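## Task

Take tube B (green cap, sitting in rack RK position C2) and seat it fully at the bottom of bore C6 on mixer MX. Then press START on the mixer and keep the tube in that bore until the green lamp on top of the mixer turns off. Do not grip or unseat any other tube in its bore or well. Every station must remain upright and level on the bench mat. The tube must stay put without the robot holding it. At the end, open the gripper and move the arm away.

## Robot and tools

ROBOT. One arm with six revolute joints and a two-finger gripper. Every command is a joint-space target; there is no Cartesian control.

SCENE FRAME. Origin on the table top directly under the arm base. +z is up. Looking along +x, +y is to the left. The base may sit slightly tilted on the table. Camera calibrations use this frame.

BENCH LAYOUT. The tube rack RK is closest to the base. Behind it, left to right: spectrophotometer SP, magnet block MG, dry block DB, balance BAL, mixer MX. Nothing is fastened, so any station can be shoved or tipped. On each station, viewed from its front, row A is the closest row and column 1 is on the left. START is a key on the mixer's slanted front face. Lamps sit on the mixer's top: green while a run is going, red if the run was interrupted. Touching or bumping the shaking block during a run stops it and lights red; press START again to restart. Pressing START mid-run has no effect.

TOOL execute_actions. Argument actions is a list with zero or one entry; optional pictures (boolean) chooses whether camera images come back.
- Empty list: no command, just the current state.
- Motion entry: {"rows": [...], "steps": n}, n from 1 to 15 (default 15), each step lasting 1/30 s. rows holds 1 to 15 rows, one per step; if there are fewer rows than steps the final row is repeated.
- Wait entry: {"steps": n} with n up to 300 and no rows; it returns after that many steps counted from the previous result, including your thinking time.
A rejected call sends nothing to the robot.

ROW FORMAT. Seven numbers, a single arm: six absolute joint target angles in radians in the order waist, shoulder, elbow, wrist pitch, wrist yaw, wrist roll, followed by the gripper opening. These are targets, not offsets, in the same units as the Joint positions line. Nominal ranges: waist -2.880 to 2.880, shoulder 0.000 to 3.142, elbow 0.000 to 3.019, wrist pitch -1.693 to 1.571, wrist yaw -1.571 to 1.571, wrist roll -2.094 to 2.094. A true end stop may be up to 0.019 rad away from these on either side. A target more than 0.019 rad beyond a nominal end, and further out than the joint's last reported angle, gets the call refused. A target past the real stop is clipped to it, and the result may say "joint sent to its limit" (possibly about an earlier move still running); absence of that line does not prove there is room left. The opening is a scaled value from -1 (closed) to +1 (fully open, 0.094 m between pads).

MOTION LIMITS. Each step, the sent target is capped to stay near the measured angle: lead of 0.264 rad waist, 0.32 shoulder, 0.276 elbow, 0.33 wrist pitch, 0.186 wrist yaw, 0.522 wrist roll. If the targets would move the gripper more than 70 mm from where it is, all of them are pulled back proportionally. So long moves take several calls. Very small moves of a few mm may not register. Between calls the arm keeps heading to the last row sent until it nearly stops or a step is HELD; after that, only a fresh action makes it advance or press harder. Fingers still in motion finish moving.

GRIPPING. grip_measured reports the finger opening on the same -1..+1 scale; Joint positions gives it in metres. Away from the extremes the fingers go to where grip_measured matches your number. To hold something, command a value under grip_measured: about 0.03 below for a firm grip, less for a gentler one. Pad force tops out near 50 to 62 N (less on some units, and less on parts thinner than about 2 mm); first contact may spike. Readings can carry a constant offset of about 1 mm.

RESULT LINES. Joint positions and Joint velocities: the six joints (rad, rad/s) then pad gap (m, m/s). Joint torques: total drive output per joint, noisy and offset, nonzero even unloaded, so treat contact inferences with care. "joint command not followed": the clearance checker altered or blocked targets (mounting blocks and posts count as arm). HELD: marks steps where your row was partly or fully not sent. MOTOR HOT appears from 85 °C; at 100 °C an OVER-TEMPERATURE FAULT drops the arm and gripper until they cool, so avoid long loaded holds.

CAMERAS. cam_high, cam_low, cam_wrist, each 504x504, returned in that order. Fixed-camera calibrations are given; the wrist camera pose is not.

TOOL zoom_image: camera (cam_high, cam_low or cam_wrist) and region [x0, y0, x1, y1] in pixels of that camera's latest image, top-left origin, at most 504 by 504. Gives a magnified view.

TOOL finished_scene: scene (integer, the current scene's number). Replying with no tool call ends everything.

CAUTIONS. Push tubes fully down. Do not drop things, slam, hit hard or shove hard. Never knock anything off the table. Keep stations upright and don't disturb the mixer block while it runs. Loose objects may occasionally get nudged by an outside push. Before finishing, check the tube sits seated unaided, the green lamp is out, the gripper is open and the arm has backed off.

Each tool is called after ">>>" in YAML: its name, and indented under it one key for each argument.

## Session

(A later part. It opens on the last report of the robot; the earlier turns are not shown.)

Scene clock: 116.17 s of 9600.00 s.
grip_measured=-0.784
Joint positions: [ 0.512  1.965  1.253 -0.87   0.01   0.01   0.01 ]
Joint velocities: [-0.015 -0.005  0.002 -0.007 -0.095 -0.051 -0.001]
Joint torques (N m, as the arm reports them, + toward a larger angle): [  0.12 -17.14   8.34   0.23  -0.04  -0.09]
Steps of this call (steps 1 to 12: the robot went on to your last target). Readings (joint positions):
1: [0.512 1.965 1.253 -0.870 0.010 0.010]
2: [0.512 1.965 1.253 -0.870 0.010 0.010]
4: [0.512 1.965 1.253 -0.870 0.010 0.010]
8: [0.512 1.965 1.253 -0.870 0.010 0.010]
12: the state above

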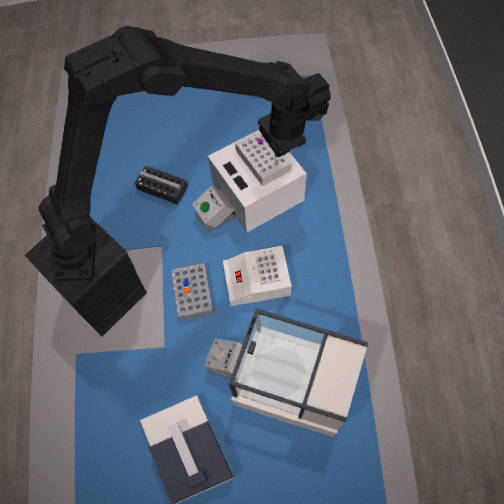

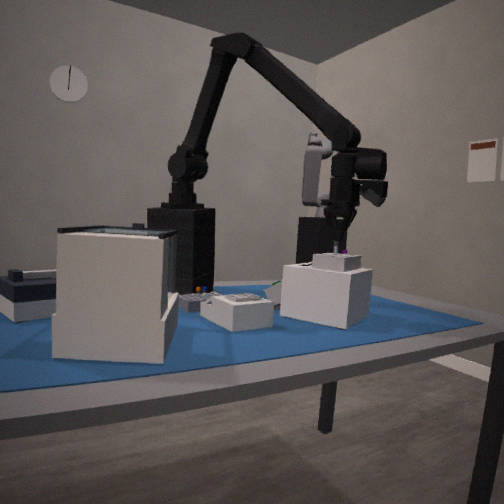

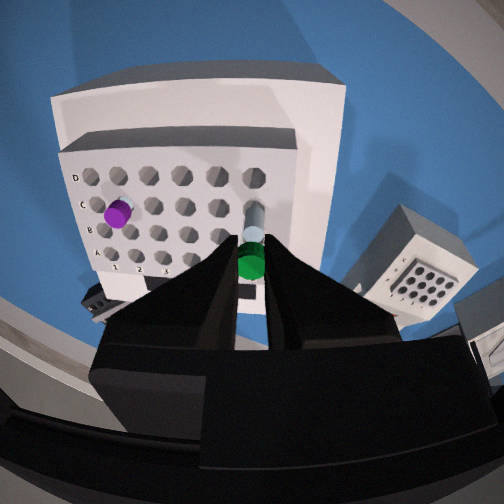

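>>> execute_actions:
  actions:
    - {"rows":[[0.512,1.97,1.27,-0.865,0.01,0,-0.81],[0.512,1.955,1.27,-0.865,0.01,0,-0.81],[0.512,1.945,1.27,-0.862,0.01,0,-0.81],[0.512,1.943,1.27,-0.859,0.009,0,-0.81],[0.512,1.943,1.27,-0.856,0.008,0,-0.81],[0.512,1.943,1.27,-0.853,0.007,0,-0.81],[0.512,1.943,1.27,-0.851,0.006,0,-0.81],[0.512,1.943,1.27,-0.849,0.006,0,-0.81],[0.512,1.943,1.27,-0.847,0.006,0,-0.81]]}

>>> zoom_image:
  camera: "cam_wrist"
  region: [220,170,290,250]

Scene clock: 127.50 s of 9600.00 s.
grip_measured=-0.784
Joint positions: [ 0.512  1.964  1.253 -0.865  0.008  0.01   0.01 ]
Joint velocities: [-0.015 -0.015  0.002  0.002  0.051  0.007  0.   ]
Joint torques (N m, as the arm reports them, + toward a larger angle): [  0.28 -21.67   8.4    0.75  -0.16  -0.08]
Steps of this call (steps 1 to 15: the robot went on to your last target; steps 16 to 325: nothing new was sent; steps 326 to 340: all 15 steps of this action). Readings (joint positions):
326: [0.512 1.965 1.253 -0.870 0.010 0.010]
327: [0.512 1.965 1.253 -0.870 0.010 0.010]
329: [0.512 1.964 1.253 -0.870 0.010 0.010]
333: [0.512 1.964 1.253 -0.870 0.009 0.010]
340: the state above

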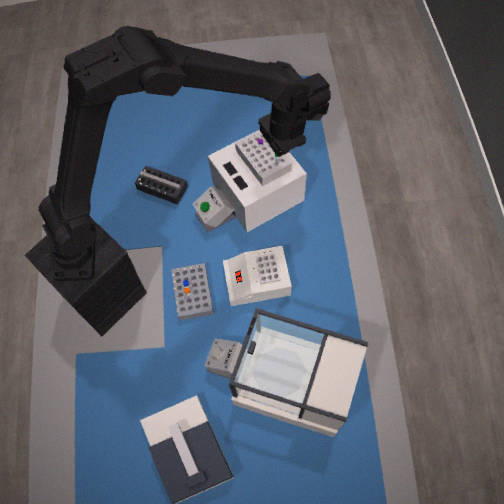

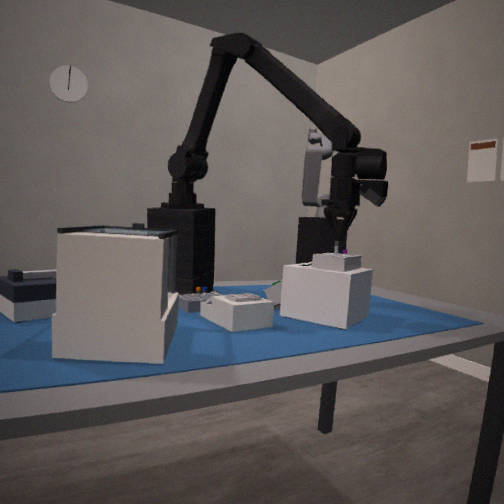

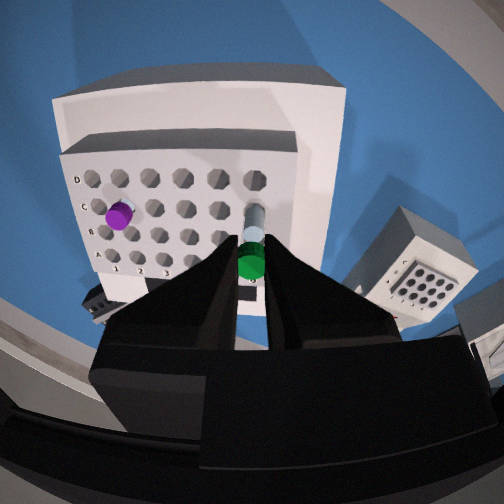

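Region (220, 170, 290, 250) of cam_wrist's 504x504 image, scaled by 6.300, with more detail than that image has; it fills the left 441 columns of this view, and the rest is white.

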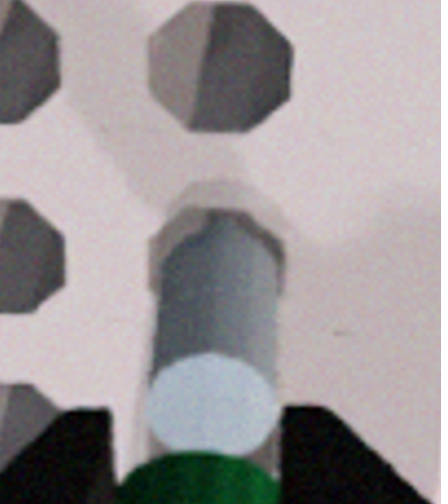

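Looks concentric. Press with wrist neutral.

>>> execute_actions:
  actions:
    - {"rows":[[0.512,1.955,1.27,-0.858,0.008,0,-0.81],[0.512,1.965,1.27,-0.862,0.008,0,-0.81],[0.512,1.973,1.27,-0.862,0.008,0,-0.81],[0.512,1.978,1.27,-0.862,0.008,0,-0.81],[0.512,1.982,1.27,-0.862,0.008,0,-0.81],[0.512,1.985,1.27,-0.862,0.008,0,-0.81],[0.512,1.988,1.27,-0.862,0.008,0,-0.81],[0.512,1.991,1.27,-0.862,0.008,0,-0.81],[0.512,1.994,1.27,-0.862,0.008,0,-0.81],[0.512,1.997,1.27,-0.862,0.008,0,-0.81],[0.512,2.0,1.27,-0.862,0.008,0,-0.81]]}

>>> zoom_image:
  camera: "cam_wrist"
  region: [220,170,290,250]

Scene clock: 131.03 s of 9600.00 s.
grip_measured=-0.784
Joint positions: [ 0.512  1.966  1.253 -0.865  0.008  0.01   0.01 ]
Joint velocities: [-0.015 -0.024 -0.027  0.012  0.037 -0.066 -0.001]
Joint torques (N m, as the arm reports them, + toward a larger angle): [  0.18 -16.47   8.33   0.25  -0.09  -0.08]
Steps of this call (steps 1 to 15: the robot went on to your last target; steps 16 to 91: nothing new was sent; steps 92 to 106: all 15 steps of this action). Readings (joint positions):
92: [0.512 1.964 1.253 -0.865 0.008 0.010]
93: [0.512 1.964 1.253 -0.865 0.008 0.010]
95: [0.512 1.964 1.253 -0.865 0.008 0.010]
99: [0.512 1.965 1.253 -0.865 0.008 0.010]
106: the state above

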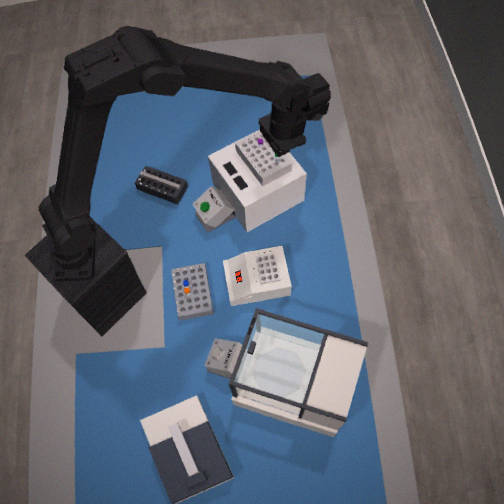

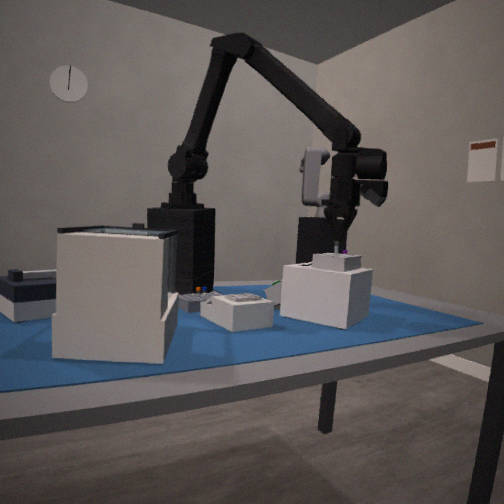

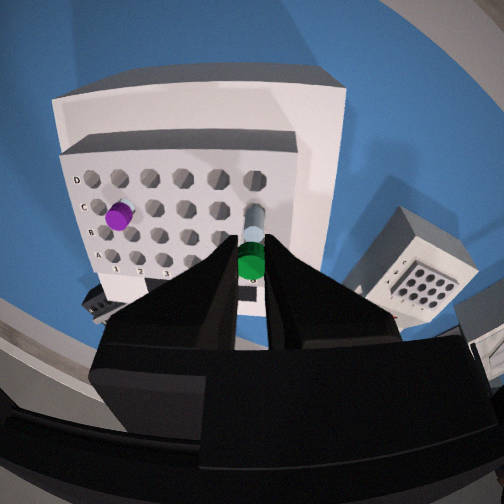

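Region (220, 170, 290, 250) of cam_wrist's 504x504 image, scaled by 6.300, with more detail than that image has; it fills the left 441 columns of this view, and the rest is white.

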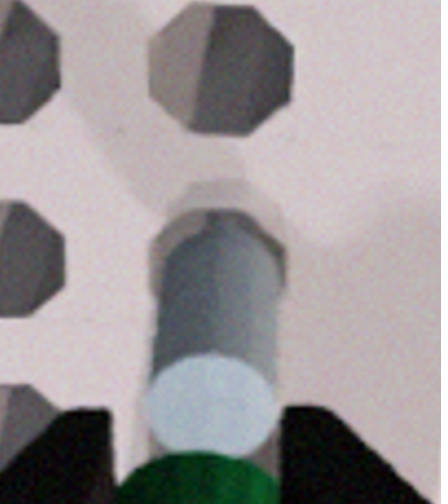

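>>> execute_actions:
  actions:
    - {"rows":[[0.512,1.99,1.27,-0.858,0.008,0,-0.81],[0.512,1.985,1.27,-0.854,0.008,0,-0.81],[0.512,1.985,1.27,-0.851,0.008,0,-0.81],[0.512,1.985,1.27,-0.849,0.008,0,-0.81],[0.512,1.985,1.27,-0.847,0.008,0,-0.81],[0.512,1.985,1.27,-0.846,0.008,0,-0.81],[0.512,1.985,1.27,-0.845,0.008,0,-0.81],[0.512,1.985,1.27,-0.844,0.008,0,-0.81],[0.512,1.985,1.27,-0.843,0.008,0,-0.81],[0.512,1.985,1.27,-0.842,0.008,0,-0.81],[0.512,1.988,1.27,-0.842,0.008,0,-0.81],[0.512,1.991,1.27,-0.842,0.008,0,-0.81],[0.512,1.994,1.27,-0.842,0.008,0,-0.81]]}
  pictures: false

>>> execute_actions:
  actions:
    - {"steps":10}

>>> zoom_image:
  camera: "cam_wrist"
  region: [220,170,290,250]

Scene clock: 135.17 s of 9600.00 s.
grip_measured=-0.784
Joint positions: [ 0.512  1.966  1.253 -0.865  0.008  0.01   0.01 ]
Joint velocities: [-0.005 -0.015 -0.002  0.002  0.007  0.037  0.   ]
Joint torques (N m, as the arm reports them, + toward a larger angle): [  0.28 -17.01   8.39   0.95  -0.09  -0.09]
Steps of this call (steps 1 to 15: the robot went on to your last target; steps 16 to 109: nothing new was sent; steps 110 to 124: all 15 steps of this action). Readings (joint positions):
110: [0.512 1.966 1.253 -0.865 0.008 0.010]
111: [0.512 1.966 1.253 -0.865 0.008 0.010]
113: [0.512 1.966 1.253 -0.865 0.008 0.010]
117: [0.512 1.966 1.253 -0.865 0.008 0.010]
124: the state above

Scene clock: 135.50 s of 9600.00 s.
grip_measured=-0.784
Joint positions: [ 0.512  1.966  1.253 -0.865  0.008  0.01   0.01 ]
Joint velocities: [ 0.015 -0.015 -0.012 -0.007 -0.066  0.066 -0.001]
Joint torques (N m, as the arm reports them, + toward a larger angle): [  0.4  -16.91   8.43   0.9   -0.08  -0.08]
Steps of this call (steps 1 to 10: the robot went on to your last target). Readings (joint positions):
1: [0.512 1.966 1.253 -0.865 0.008 0.010]
2: [0.512 1.966 1.253 -0.865 0.008 0.010]
4: [0.512 1.966 1.253 -0.865 0.008 0.010]
8: [0.512 1.966 1.253 -0.865 0.008 0.010]
10: the state above

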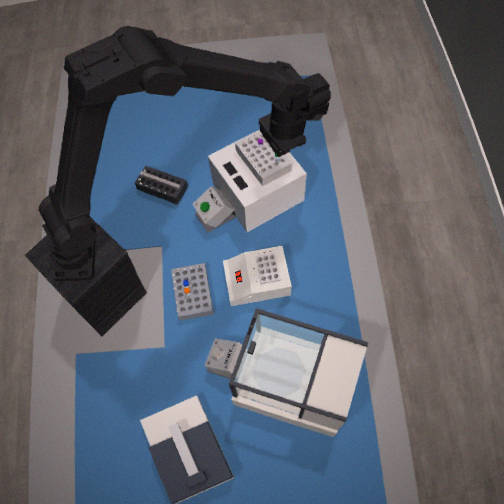

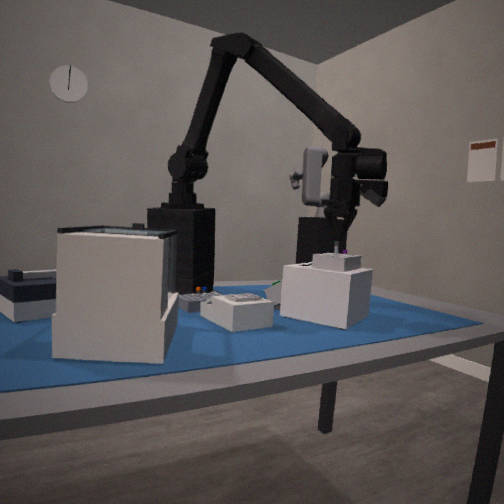

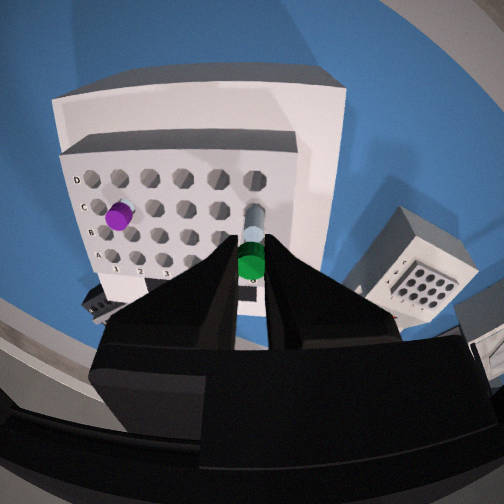

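Region (220, 170, 290, 250) of cam_wrist's 504x504 image, scaled by 6.300, with more detail than that image has; it fills the left 441 columns of this view, and the rest is white.

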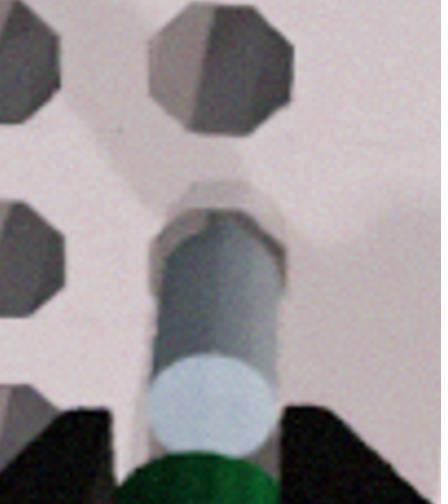

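>>> execute_actions:
  actions:
    - {"rows":[[0.512,1.975,1.27,-0.845,0.008,0,-0.81],[0.512,1.96,1.27,-0.845,0.008,0,-0.81],[0.512,1.95,1.27,-0.845,0.008,0,-0.81],[0.512,1.944,1.27,-0.844,0.008,0,-0.81]],"steps":12}
  pictures: false

>>> execute_actions:
  actions:
    - {"rows":[[0.512,1.955,1.27,-0.85,0.008,0,-0.81],[0.512,1.965,1.27,-0.855,0.008,0,-0.81],[0.512,1.973,1.27,-0.855,0.008,0,-0.81],[0.512,1.978,1.27,-0.855,0.008,0,-0.81],[0.512,1.982,1.27,-0.855,0.008,0,-0.81],[0.512,1.985,1.27,-0.855,0.008,0,-0.81],[0.512,1.988,1.27,-0.855,0.008,0,-0.81],[0.512,1.991,1.27,-0.855,0.008,0,-0.81],[0.512,1.994,1.27,-0.855,0.008,0,-0.81],[0.512,1.997,1.27,-0.855,0.008,0,-0.81]]}

>>> zoom_image:
  camera: "cam_wrist"
  region: [220,170,290,250]

Scene clock: 139.30 s of 9600.00 s.
grip_measured=-0.784
Joint positions: [ 0.512  1.964  1.253 -0.863  0.008  0.01   0.01 ]
Joint velocities: [ 0.005 -0.015  0.002 -0.017 -0.022  0.037  0.001]
Joint torques (N m, as the arm reports them, + toward a larger angle): [  0.37 -21.56   8.37   0.78  -0.08  -0.08]
Steps of this call (steps 1 to 15: the robot went on to your last target; steps 16 to 102: nothing new was sent; steps 103 to 114: all 12 steps of this action). Readings (joint positions):
103: [0.512 1.966 1.253 -0.865 0.008 0.010]
104: [0.512 1.965 1.253 -0.865 0.008 0.010]
106: [0.512 1.964 1.253 -0.865 0.008 0.010]
110: [0.512 1.964 1.253 -0.863 0.008 0.010]
114: the state above

Scene clock: 139.80 s of 9600.00 s.
grip_measured=-0.784
Joint positions: [ 0.512  1.965  1.253 -0.863  0.008  0.01   0.01 ]
Joint velocities: [-0.005  0.005 -0.012  0.002 -0.051 -0.022 -0.   ]
Joint torques (N m, as the arm reports them, + toward a larger angle): [  0.2  -16.68   8.41   0.43  -0.09  -0.09]
Steps of this call (steps 1 to 15: all 15 steps of this action). Readings (joint positions):
1: [0.512 1.964 1.253 -0.863 0.008 0.010]
2: [0.512 1.964 1.253 -0.863 0.008 0.010]
4: [0.512 1.964 1.253 -0.863 0.008 0.010]
8: [0.512 1.965 1.253 -0.863 0.008 0.010]
15: the state above

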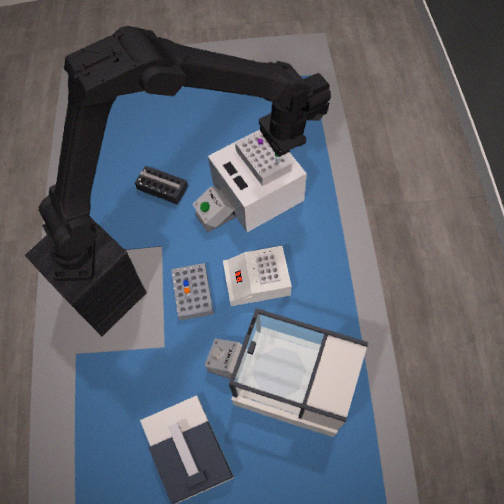

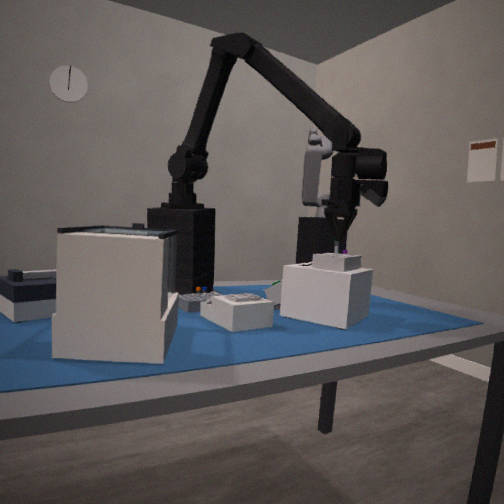

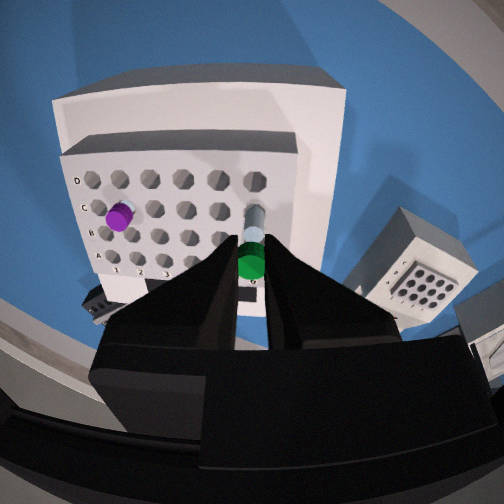

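Region (220, 170, 290, 250) of cam_wrist's 504x504 image, scaled by 6.300, with more detail than that image has; it fills the left 441 columns of this view, and the rest is white.

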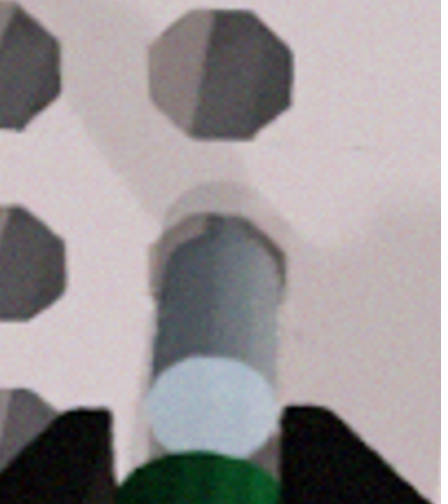

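>>> execute_actions:
  actions:
    - {"rows":[[0.512,2.0,1.27,-0.856,0.008,0,-0.81],[0.512,2.003,1.27,-0.856,0.008,0,-0.81],[0.512,2.006,1.27,-0.856,0.008,0,-0.81],[0.512,2.009,1.27,-0.856,0.008,0,-0.81],[0.512,2.012,1.27,-0.856,0.008,0,-0.81],[0.512,2.015,1.27,-0.856,0.008,0,-0.81],[0.512,2.018,1.27,-0.856,0.008,0,-0.81],[0.512,2.021,1.27,-0.856,0.008,0,-0.81],[0.512,2.024,1.27,-0.856,0.008,0,-0.81],[0.512,2.027,1.27,-0.856,0.008,0,-0.81]]}

>>> zoom_image:
  camera: "cam_low"
  region: [315,225,360,270]

Scene clock: 144.03 s of 9600.00 s.
grip_measured=-0.784
Joint positions: [ 0.512  1.969  1.256 -0.863  0.008  0.01   0.01 ]
Joint velocities: [ 0.015 -0.024 -0.002  0.012 -0.037 -0.051 -0.001]
Joint torques (N m, as the arm reports them, + toward a larger angle): [  0.27 -14.26   8.14   0.38  -0.08  -0.08]
Steps of this call (steps 1 to 15: the robot went on to your last target; steps 16 to 112: nothing new was sent; steps 113 to 127: all 15 steps of this action). Readings (joint positions):
113: [0.512 1.965 1.253 -0.863 0.008 0.010]
114: [0.512 1.966 1.253 -0.863 0.008 0.010]
116: [0.512 1.966 1.253 -0.863 0.008 0.010]
120: [0.512 1.967 1.253 -0.863 0.008 0.010]
127: the state above

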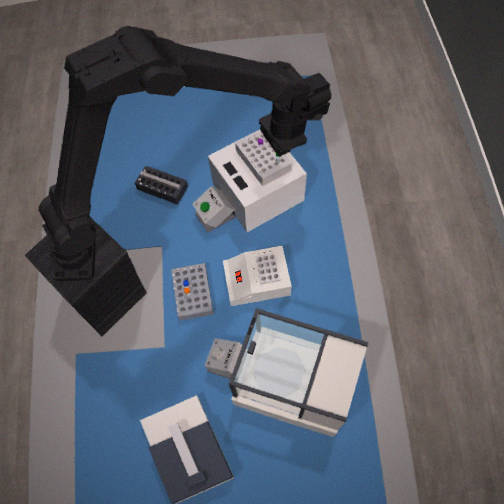

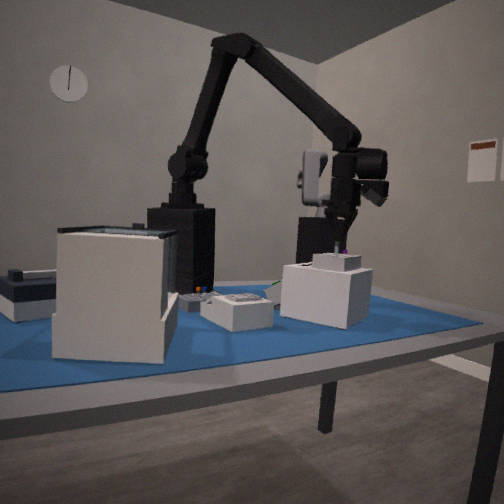

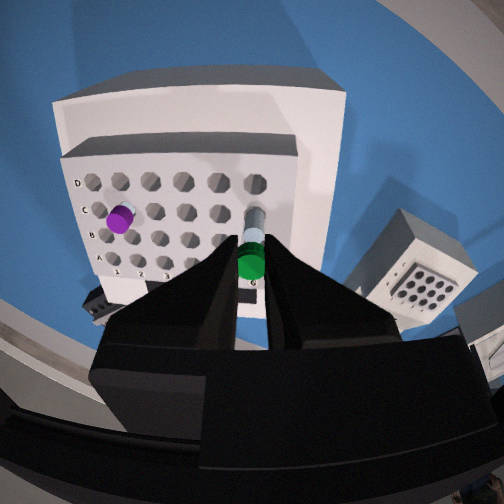

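Region (315, 225, 360, 270) of cam_low's 504x504 image, scaled by 11.200, with more detail than that image has.

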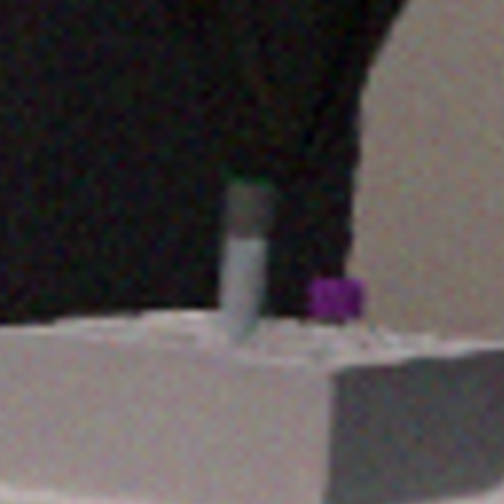

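>>> execute_actions:
  actions:
    - {"rows":[[0.512,2.01,1.27,-0.863,0.008,0,-0.81],[0.512,1.99,1.27,-0.863,0.008,0,-0.81],[0.512,1.97,1.27,-0.865,0.008,0,-0.81],[0.512,1.955,1.27,-0.869,0.008,0,-0.81],[0.512,1.945,1.27,-0.873,0.008,0,-0.81],[0.512,1.94,1.27,-0.877,0.008,0,-0.81],[0.512,1.938,1.27,-0.881,0.008,0,-0.81],[0.512,1.938,1.27,-0.885,0.008,0,-0.81],[0.512,1.938,1.27,-0.889,0.008,0,-0.81],[0.512,1.938,1.27,-0.893,0.008,0,-0.81],[0.512,1.938,1.27,-0.896,0.008,0,-0.81]]}
  pictures: false

>>> execute_actions:
  actions:
    - {"steps":10}

>>> zoom_image:
  camera: "cam_wrist"
  region: [220,170,290,250]

>>> zoom_image:
  camera: "cam_low"
  region: [315,225,360,270]

>>> zoom_image:
  camera: "cam_high"
  region: [250,135,310,185]

Scene clock: 151.03 s of 9600.00 s.
grip_measured=-0.784
Joint positions: [ 0.512  1.962  1.256 -0.88   0.008  0.01   0.01 ]
Joint velocities: [ 0.005 -0.005 -0.012 -0.032  0.007 -0.037 -0.   ]
Joint torques (N m, as the arm reports them, + toward a larger angle): [  0.49 -22.05   8.14  -0.42  -0.1   -0.09]
Steps of this call (steps 1 to 15: the robot went on to your last target; steps 16 to 195: nothing new was sent; steps 196 to 210: all 15 steps of this action). Readings (joint positions):
196: [0.512 1.969 1.256 -0.863 0.008 0.010]
197: [0.512 1.969 1.256 -0.863 0.008 0.010]
199: [0.512 1.966 1.256 -0.863 0.008 0.010]
203: [0.512 1.965 1.256 -0.865 0.008 0.010]
210: the state above

Scene clock: 151.37 s of 9600.00 s.
grip_measured=-0.784
Joint positions: [ 0.512  1.962  1.256 -0.881  0.008  0.01   0.01 ]
Joint velocities: [-0.015  0.005 -0.002  0.017  0.007 -0.051 -0.001]
Joint torques (N m, as the arm reports them, + toward a larger angle): [  0.41 -22.03   8.15  -0.38  -0.09  -0.07]
Steps of this call (steps 1 to 10: the robot went on to your last target). Readings (joint positions):
1: [0.512 1.962 1.256 -0.881 0.008 0.010]
2: [0.512 1.962 1.256 -0.881 0.008 0.010]
4: [0.512 1.962 1.256 -0.881 0.008 0.010]
8: [0.512 1.962 1.256 -0.881 0.008 0.010]
10: the state above

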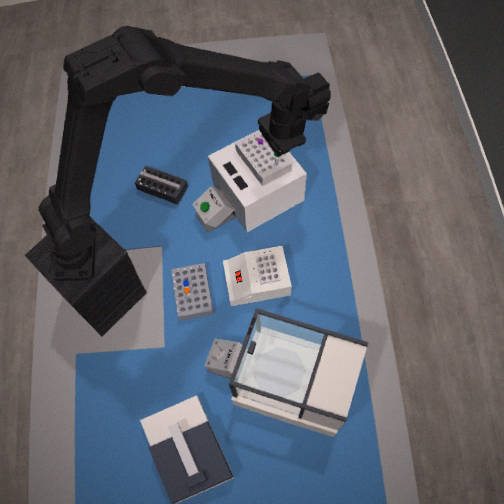

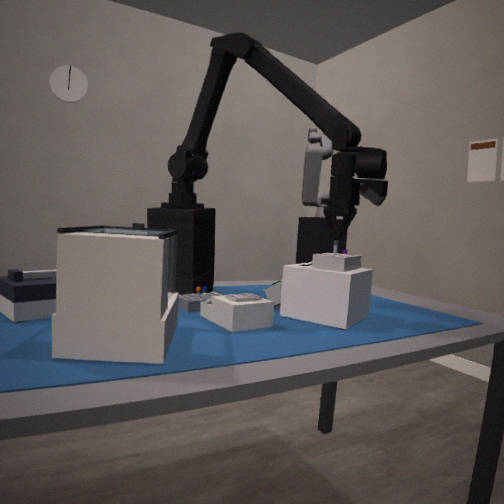

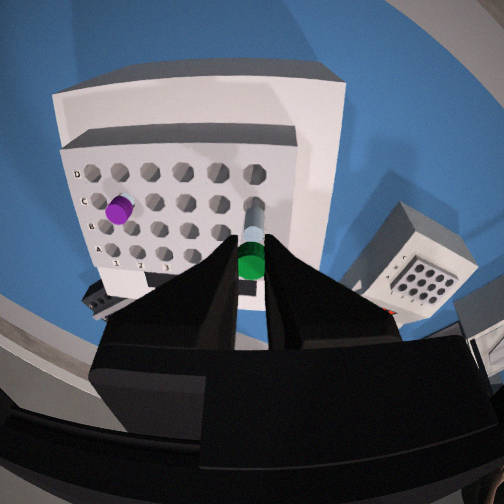

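Region (220, 170, 290, 250) of cam_wrist's 504x504 image, scaled by 6.300, with more detail than that image has; it fills the left 441 columns of this view, and the rest is white.

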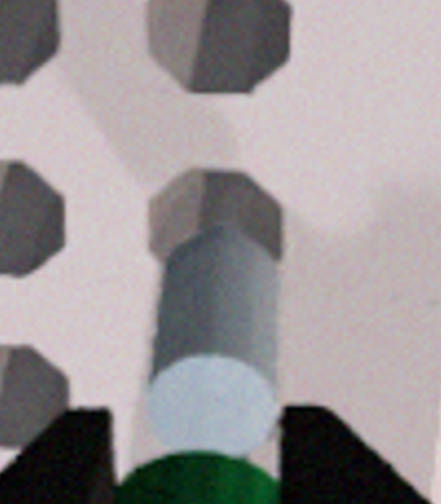

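Region (315, 225, 360, 270) of cam_low's 504x504 image, scaled by 11.200, with more detail than that image has.

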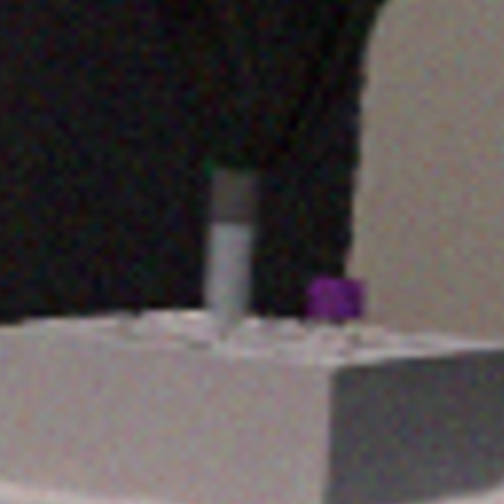

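Region (250, 135, 310, 185) of cam_high's 504x504 image, scaled by 8.400, with more detail than that image has.

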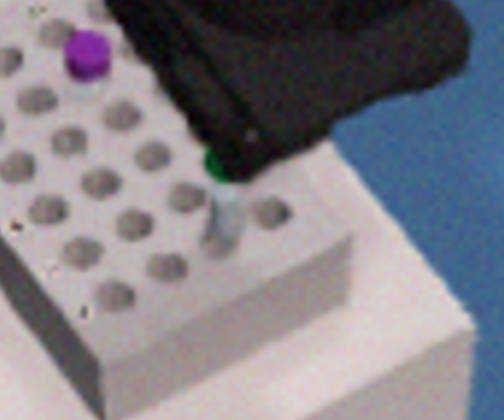

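>>> execute_actions:
  actions:
    - {"rows":[[0.512,1.95,1.27,-0.885,0.008,0,-0.81],[0.512,1.96,1.27,-0.878,0.008,0,-0.81],[0.512,1.968,1.27,-0.872,0.008,0,-0.81],[0.512,1.973,1.27,-0.87,0.008,0,-0.81],[0.512,1.976,1.27,-0.869,0.008,0,-0.81],[0.512,1.979,1.27,-0.868,0.008,0,-0.81],[0.512,1.982,1.27,-0.867,0.008,0,-0.81],[0.512,1.985,1.27,-0.866,0.008,0,-0.81],[0.512,1.988,1.27,-0.865,0.008,0,-0.81],[0.512,1.991,1.27,-0.864,0.008,0,-0.81]]}
  pictures: false

>>> execute_actions:
  actions:
    - {"steps":10}

>>> zoom_image:
  camera: "cam_wrist"
  region: [220,170,290,250]

>>> zoom_image:
  camera: "cam_high"
  region: [250,135,310,185]

Scene clock: 155.97 s of 9600.00 s.
grip_measured=-0.784
Joint positions: [ 0.512  1.982  1.256 -0.876  0.008  0.01   0.01 ]
Joint velocities: [-0.005  0.024 -0.022  0.017  0.007 -0.037 -0.   ]
Joint torques (N m, as the arm reports them, + toward a larger angle): [  0.43 -18.67   8.01   0.29  -0.09  -0.08]
Steps of this call (steps 1 to 15: the robot went on to your last target; steps 16 to 123: nothing new was sent; steps 124 to 138: all 15 steps of this action). Readings (joint positions):
124: [0.512 1.962 1.256 -0.881 0.008 0.010]
125: [0.512 1.962 1.256 -0.881 0.008 0.010]
127: [0.512 1.962 1.256 -0.881 0.008 0.010]
131: [0.512 1.965 1.256 -0.881 0.008 0.010]
138: the state above

Scene clock: 156.30 s of 9600.00 s.
grip_measured=-0.784
Joint positions: [ 0.512  1.982  1.256 -0.875  0.008  0.01   0.01 ]
Joint velocities: [ 0.015 -0.005 -0.007  0.002 -0.022  0.022  0.   ]
Joint torques (N m, as the arm reports them, + toward a larger angle): [  0.27 -19.12   7.99   0.44  -0.1   -0.08]
Steps of this call (steps 1 to 10: the robot went on to your last target). Readings (joint positions):
1: [0.512 1.982 1.256 -0.876 0.008 0.010]
2: [0.512 1.982 1.256 -0.875 0.008 0.010]
4: [0.512 1.982 1.256 -0.875 0.008 0.010]
8: [0.512 1.982 1.256 -0.875 0.008 0.010]
10: the state above

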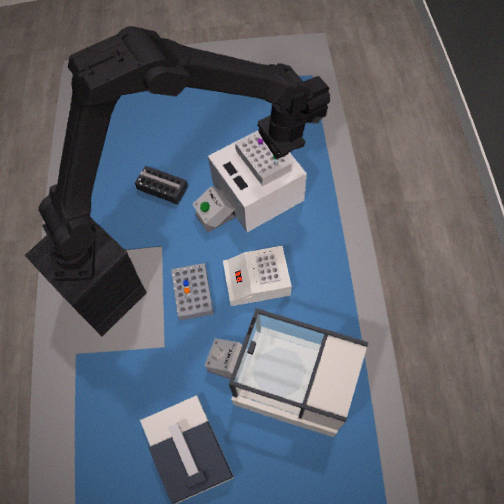

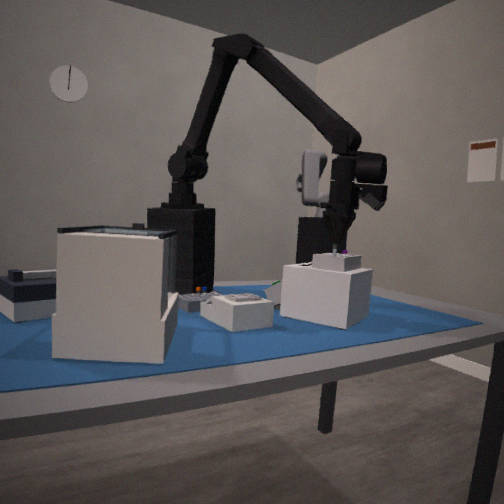

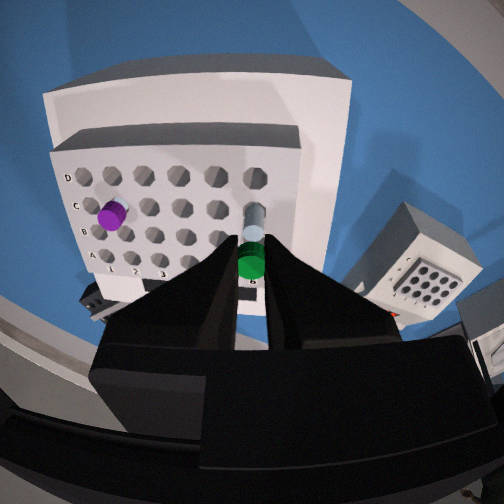

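Region (220, 170, 290, 250) of cam_wrist's 504x504 image, scaled by 6.300, with more detail than that image has; it fills the left 441 columns of this view, and the rest is white.

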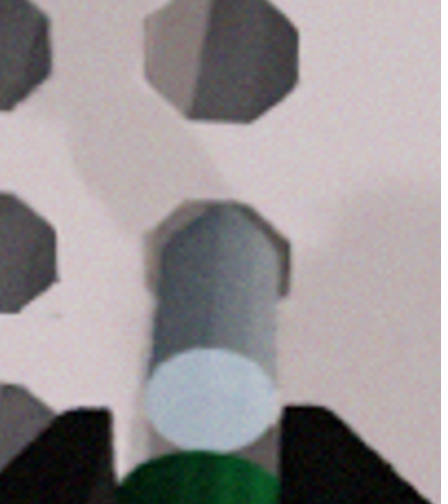

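Region (250, 135, 310, 185) of cam_high's 504x504 image, scaled by 8.400, with more detail than that image has.

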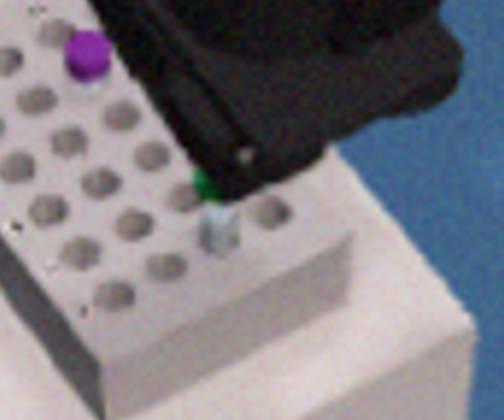

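>>> execute_actions:
  actions:
    - {"rows":[[0.512,1.993,1.27,-0.861,0.008,0,-0.81],[0.512,1.995,1.27,-0.859,0.008,0,-0.81],[0.512,1.997,1.27,-0.857,0.008,0,-0.81],[0.512,1.999,1.27,-0.855,0.008,0,-0.81],[0.512,2.001,1.27,-0.854,0.008,0,-0.81],[0.512,2.003,1.27,-0.852,0.008,0,-0.81],[0.512,2.005,1.27,-0.851,0.008,0,-0.81],[0.512,2.007,1.27,-0.849,0.008,0,-0.81],[0.512,2.009,1.27,-0.848,0.008,0,-0.81],[0.512,2.011,1.27,-0.846,0.008,0,-0.81],[0.512,2.013,1.27,-0.845,0.008,0,-0.81],[0.512,2.015,1.27,-0.843,0.008,0,-0.81],[0.512,2.017,1.27,-0.842,0.008,0,-0.81],[0.512,2.019,1.27,-0.84,0.008,0,-0.81]]}
  pictures: false

>>> execute_actions:
  actions:
    - {"steps":10}

>>> zoom_image:
  camera: "cam_low"
  region: [315,225,360,270]

Scene clock: 161.47 s of 9600.00 s.
grip_measured=-0.784
Joint positions: [ 0.512  2.004  1.256 -0.855  0.009  0.01   0.01 ]
Joint velocities: [-0.034  0.054 -0.012  0.032  0.066  0.081  0.001]
Joint torques (N m, as the arm reports them, + toward a larger angle): [  0.4  -18.74   7.94   0.52  -0.14  -0.08]
Steps of this call (steps 1 to 15: the robot went on to your last target; steps 16 to 140: nothing new was sent; steps 141 to 155: all 15 steps of this action). Readings (joint positions):
141: [0.512 1.982 1.256 -0.875 0.008 0.010]
142: [0.512 1.982 1.256 -0.874 0.008 0.010]
144: [0.512 1.983 1.256 -0.872 0.008 0.010]
148: [0.512 1.989 1.256 -0.867 0.008 0.010]
155: the state above

Scene clock: 161.80 s of 9600.00 s.
grip_measured=-0.784
Joint positions: [ 0.512  2.006  1.256 -0.853  0.01   0.01   0.01 ]
Joint velocities: [-0.015 -0.005 -0.002  0.007  0.022 -0.037  0.   ]
Joint torques (N m, as the arm reports them, + toward a larger angle): [  0.23 -18.65   7.9    0.57  -0.16  -0.08]
Steps of this call (steps 1 to 10: the robot went on to your last target). Readings (joint positions):
1: [0.512 2.005 1.256 -0.854 0.009 0.010]
2: [0.512 2.006 1.256 -0.854 0.010 0.010]
4: [0.512 2.006 1.256 -0.853 0.010 0.010]
8: [0.512 2.006 1.256 -0.853 0.010 0.010]
10: the state above

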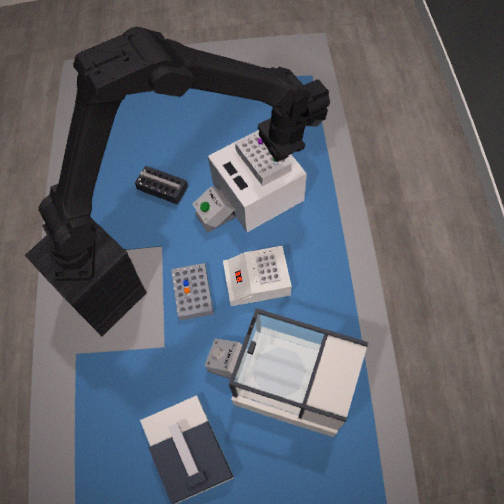

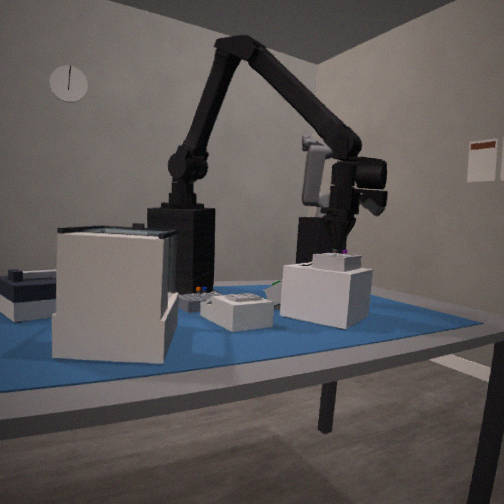

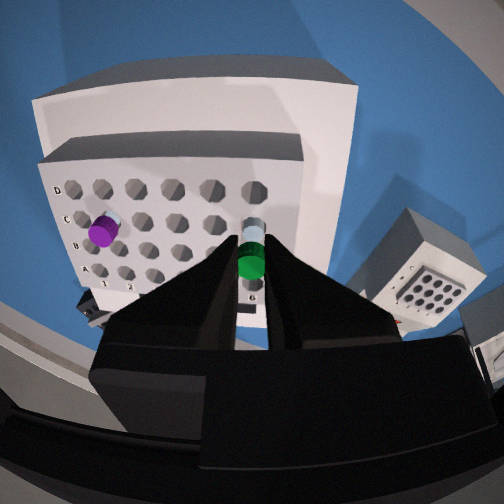

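Region (315, 225, 360, 270) of cam_low's 504x504 image, scaled by 11.200, with more detail than that image has.

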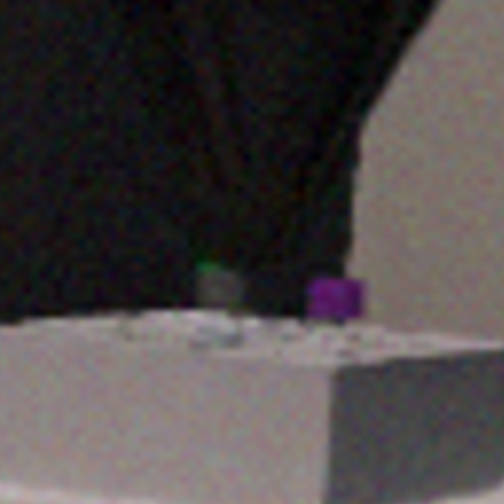

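>>> execute_actions:
  actions:
    - {"rows":[[0.512,2.022,1.27,-0.838,0.01,0,-0.81],[0.512,2.025,1.27,-0.836,0.01,0,-0.81],[0.512,2.028,1.27,-0.834,0.01,0,-0.81],[0.512,2.031,1.27,-0.832,0.01,0,-0.81],[0.512,2.034,1.27,-0.83,0.01,0,-0.81],[0.512,2.037,1.27,-0.828,0.01,0,-0.81],[0.512,2.04,1.27,-0.826,0.01,0,-0.81],[0.512,2.043,1.27,-0.824,0.01,0,-0.81],[0.512,2.046,1.27,-0.822,0.01,0,-0.81],[0.512,2.049,1.27,-0.82,0.01,0,-0.81],[0.512,2.052,1.27,-0.82,0.01,0,-0.81],[0.512,2.055,1.27,-0.82,0.01,0,-0.81],[0.512,2.058,1.27,-0.82,0.01,0,-0.81],[0.512,2.061,1.27,-0.82,0.01,0,-0.81],[0.512,2.064,1.27,-0.82,0.01,0,-0.81]]}
  pictures: false

>>> execute_actions:
  actions:
    - {"steps":10}

>>> zoom_image:
  camera: "cam_low"
  region: [315,225,360,270]

Scene clock: 165.90 s of 9600.00 s.
grip_measured=-0.784
Joint positions: [ 0.512  2.034  1.256 -0.831  0.014  0.01   0.01 ]
Joint velocities: [-0.024 -0.005 -0.002  0.002 -0.066 -0.022 -0.001]
Joint torques (N m, as the arm reports them, + toward a larger angle): [  0.45 -17.61   7.66   0.47  -0.22  -0.07]
Steps of this call (steps 1 to 15: the robot went on to your last target; steps 16 to 108: nothing new was sent; steps 109 to 123: all 15 steps of this action). Readings (joint positions):
109: [0.512 2.006 1.256 -0.853 0.010 0.010]
110: [0.512 2.007 1.256 -0.852 0.011 0.010]
112: [0.512 2.009 1.256 -0.850 0.011 0.010]
116: [0.512 2.020 1.256 -0.841 0.012 0.010]
123: the state above

Scene clock: 166.23 s of 9600.00 s.
grip_measured=-0.784
Joint positions: [ 0.512  2.034  1.256 -0.831  0.014  0.01   0.01 ]
Joint velocities: [-0.015 -0.005  0.012  0.002  0.066  0.066 -0.001]
Joint torques (N m, as the arm reports them, + toward a larger angle): [  0.51 -17.41   7.7    0.43  -0.23  -0.09]
Steps of this call (steps 1 to 10: the robot went on to your last target). Readings (joint positions):
1: [0.512 2.034 1.256 -0.831 0.014 0.010]
2: [0.512 2.034 1.256 -0.831 0.014 0.010]
4: [0.512 2.034 1.256 -0.831 0.014 0.010]
8: [0.512 2.034 1.256 -0.831 0.014 0.010]
10: the state above

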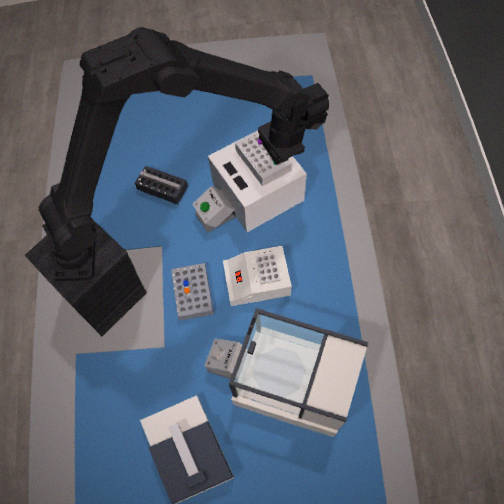

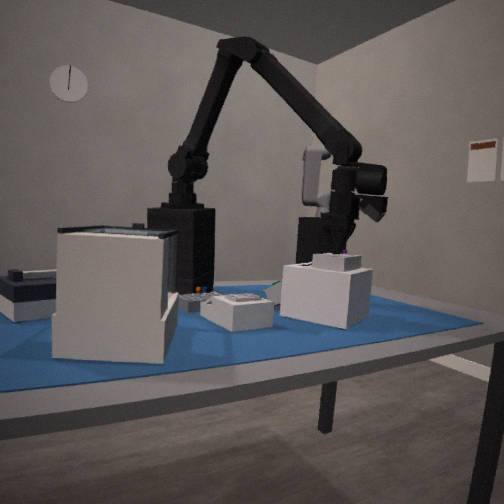

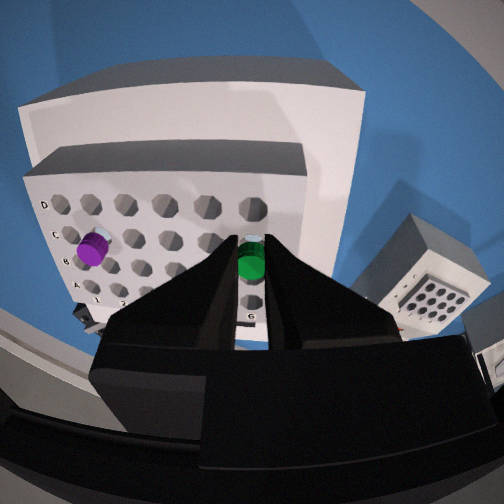

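Region (315, 225, 360, 270) of cam_low's 504x504 image, scaled by 11.200, with more detail than that image has.

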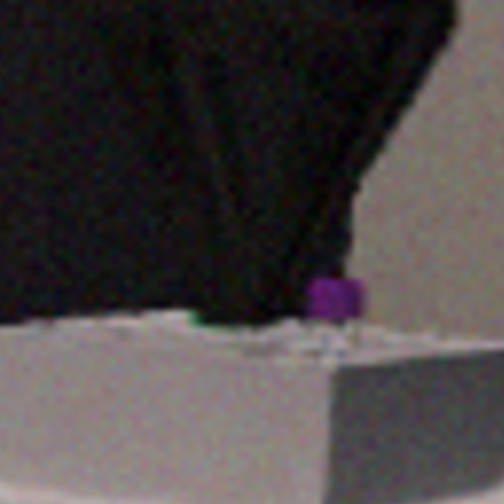

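>>> execute_actions:
  actions:
    - {"rows":[[0.512,2.07,1.27,-0.825,0.014,0,-0.81],[0.512,2.076,1.27,-0.825,0.014,0,-0.81],[0.512,2.082,1.27,-0.825,0.014,0,-0.81],[0.512,2.088,1.27,-0.825,0.014,0,-0.81],[0.512,2.094,1.27,-0.825,0.014,0,-0.81]],"steps":12}
  pictures: false

>>> execute_actions:
  actions:
    - {"rows":[[0.512,2.08,1.27,-0.83,0.014,0,-0.81],[0.512,2.065,1.27,-0.83,0.014,0,-0.81],[0.512,2.05,1.27,-0.83,0.014,0,-0.81],[0.512,2.04,1.27,-0.83,0.014,0,-0.81],[0.512,2.032,1.27,-0.83,0.014,0,-0.81],[0.512,2.03,1.27,-0.83,0.014,0,-0.79],[0.512,2.03,1.27,-0.83,0.014,0,-0.77],[0.512,2.03,1.27,-0.83,0.014,0,-0.74],[0.512,2.03,1.27,-0.83,0.014,0,-0.7],[0.512,2.03,1.27,-0.83,0.014,0,-0.65],[0.512,2.03,1.27,-0.83,0.014,0,-0.6],[0.512,2.03,1.27,-0.83,0.014,0,-0.55]]}
  pictures: false

>>> execute_actions:
  actions:
    - {"rows":[[0.512,2.02,1.27,-0.84,0.014,0,-0.55],[0.512,2.01,1.27,-0.85,0.014,0,-0.55],[0.512,2.0,1.27,-0.858,0.014,0,-0.55],[0.512,1.99,1.27,-0.866,0.014,0,-0.55],[0.512,1.98,1.27,-0.874,0.014,0,-0.55],[0.512,1.97,1.27,-0.882,0.014,0,-0.55],[0.512,1.96,1.27,-0.89,0.014,0,-0.55],[0.512,1.95,1.27,-0.898,0.014,0,-0.55],[0.512,1.94,1.27,-0.906,0.014,0,-0.55],[0.512,1.93,1.27,-0.914,0.014,0,-0.55],[0.512,1.92,1.27,-0.922,0.014,0,-0.55],[0.512,1.91,1.27,-0.93,0.014,0,-0.55]]}

>>> zoom_image:
  camera: "cam_low"
  region: [315,225,360,270]

Scene clock: 171.63 s of 9600.00 s.
grip_measured=-0.784
Joint positions: [ 0.512  2.037  1.259 -0.831  0.014  0.01   0.01 ]
Joint velocities: [-0.015 -0.005 -0.007  0.012  0.066  0.007  0.   ]
Joint torques (N m, as the arm reports them, + toward a larger angle): [  0.31 -14.74   7.51   0.25  -0.09  -0.09]
Steps of this call (steps 1 to 15: the robot went on to your last target; steps 16 to 150: nothing new was sent; steps 151 to 162: all 12 steps of this action). Readings (joint positions):
151: [0.512 2.034 1.256 -0.831 0.014 0.010]
152: [0.512 2.034 1.256 -0.831 0.014 0.010]
154: [0.512 2.035 1.257 -0.831 0.014 0.010]
158: [0.512 2.037 1.259 -0.831 0.014 0.010]
162: the state above

Scene clock: 172.13 s of 9600.00 s.
grip_measured=-0.552
Joint positions: [ 0.512  2.034  1.259 -0.831  0.014  0.01   0.021]
Joint velocities: [-0.015 -0.005 -0.022 -0.002  0.066  0.037  0.   ]
Joint torques (N m, as the arm reports them, + toward a larger angle): [  0.62 -21.1    7.51   0.01  -0.09  -0.08]
Steps of this call (steps 1 to 15: all 15 steps of this action). Readings (joint positions):
1: [0.512 2.037 1.259 -0.831 0.014 0.010]
2: [0.512 2.037 1.259 -0.831 0.014 0.010]
4: [0.512 2.035 1.259 -0.831 0.014 0.010]
8: [0.512 2.034 1.259 -0.831 0.014 0.010]
15: the state above

Scene clock: 172.63 s of 9600.00 s.
grip_measured=-0.552
Joint positions: [ 0.512  1.924  1.259 -0.912  0.014  0.01   0.021]
Joint velocities: [-0.005 -0.259 -0.012 -0.037  0.022 -0.007 -0.001]
Joint torques (N m, as the arm reports them, + toward a larger angle): [  0.36 -19.38   8.17  -0.3   -0.08  -0.07]
Steps of this call (steps 1 to 15: all 15 steps of this action). Readings (joint positions):
1: [0.512 2.034 1.259 -0.831 0.014 0.010]
2: [0.512 2.034 1.259 -0.832 0.014 0.010]
4: [0.512 2.030 1.259 -0.839 0.014 0.010]
8: [0.512 2.006 1.259 -0.869 0.014 0.010]
15: the state above

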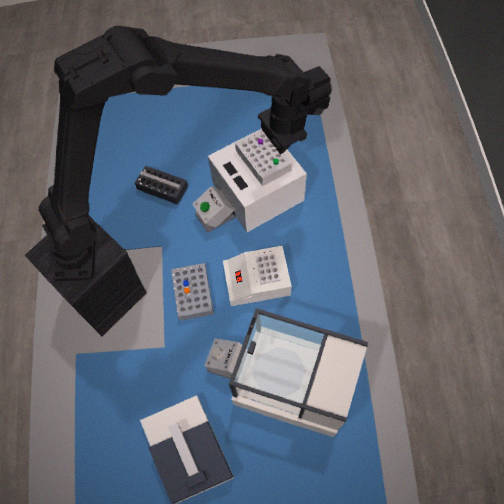

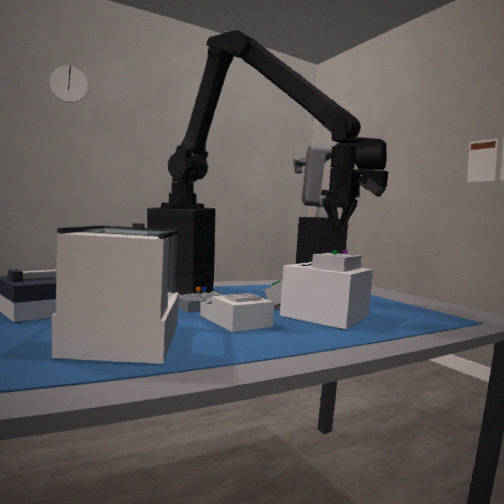

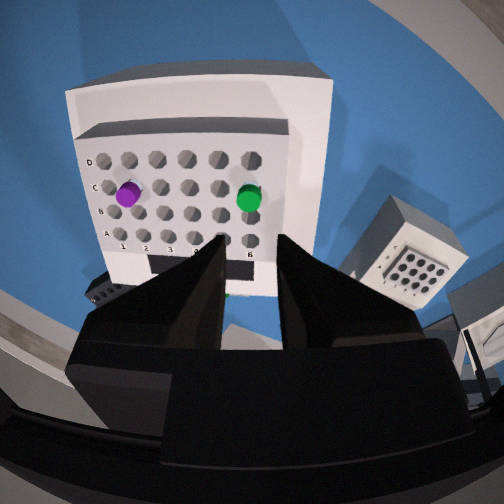

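Region (315, 225, 360, 270) of cam_low's 504x504 image, scaled by 11.200, with more detail than that image has.

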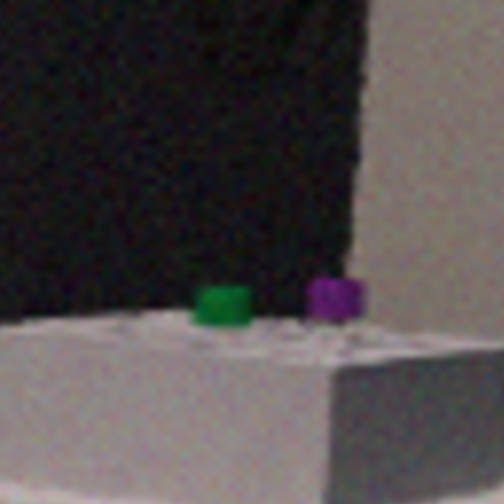

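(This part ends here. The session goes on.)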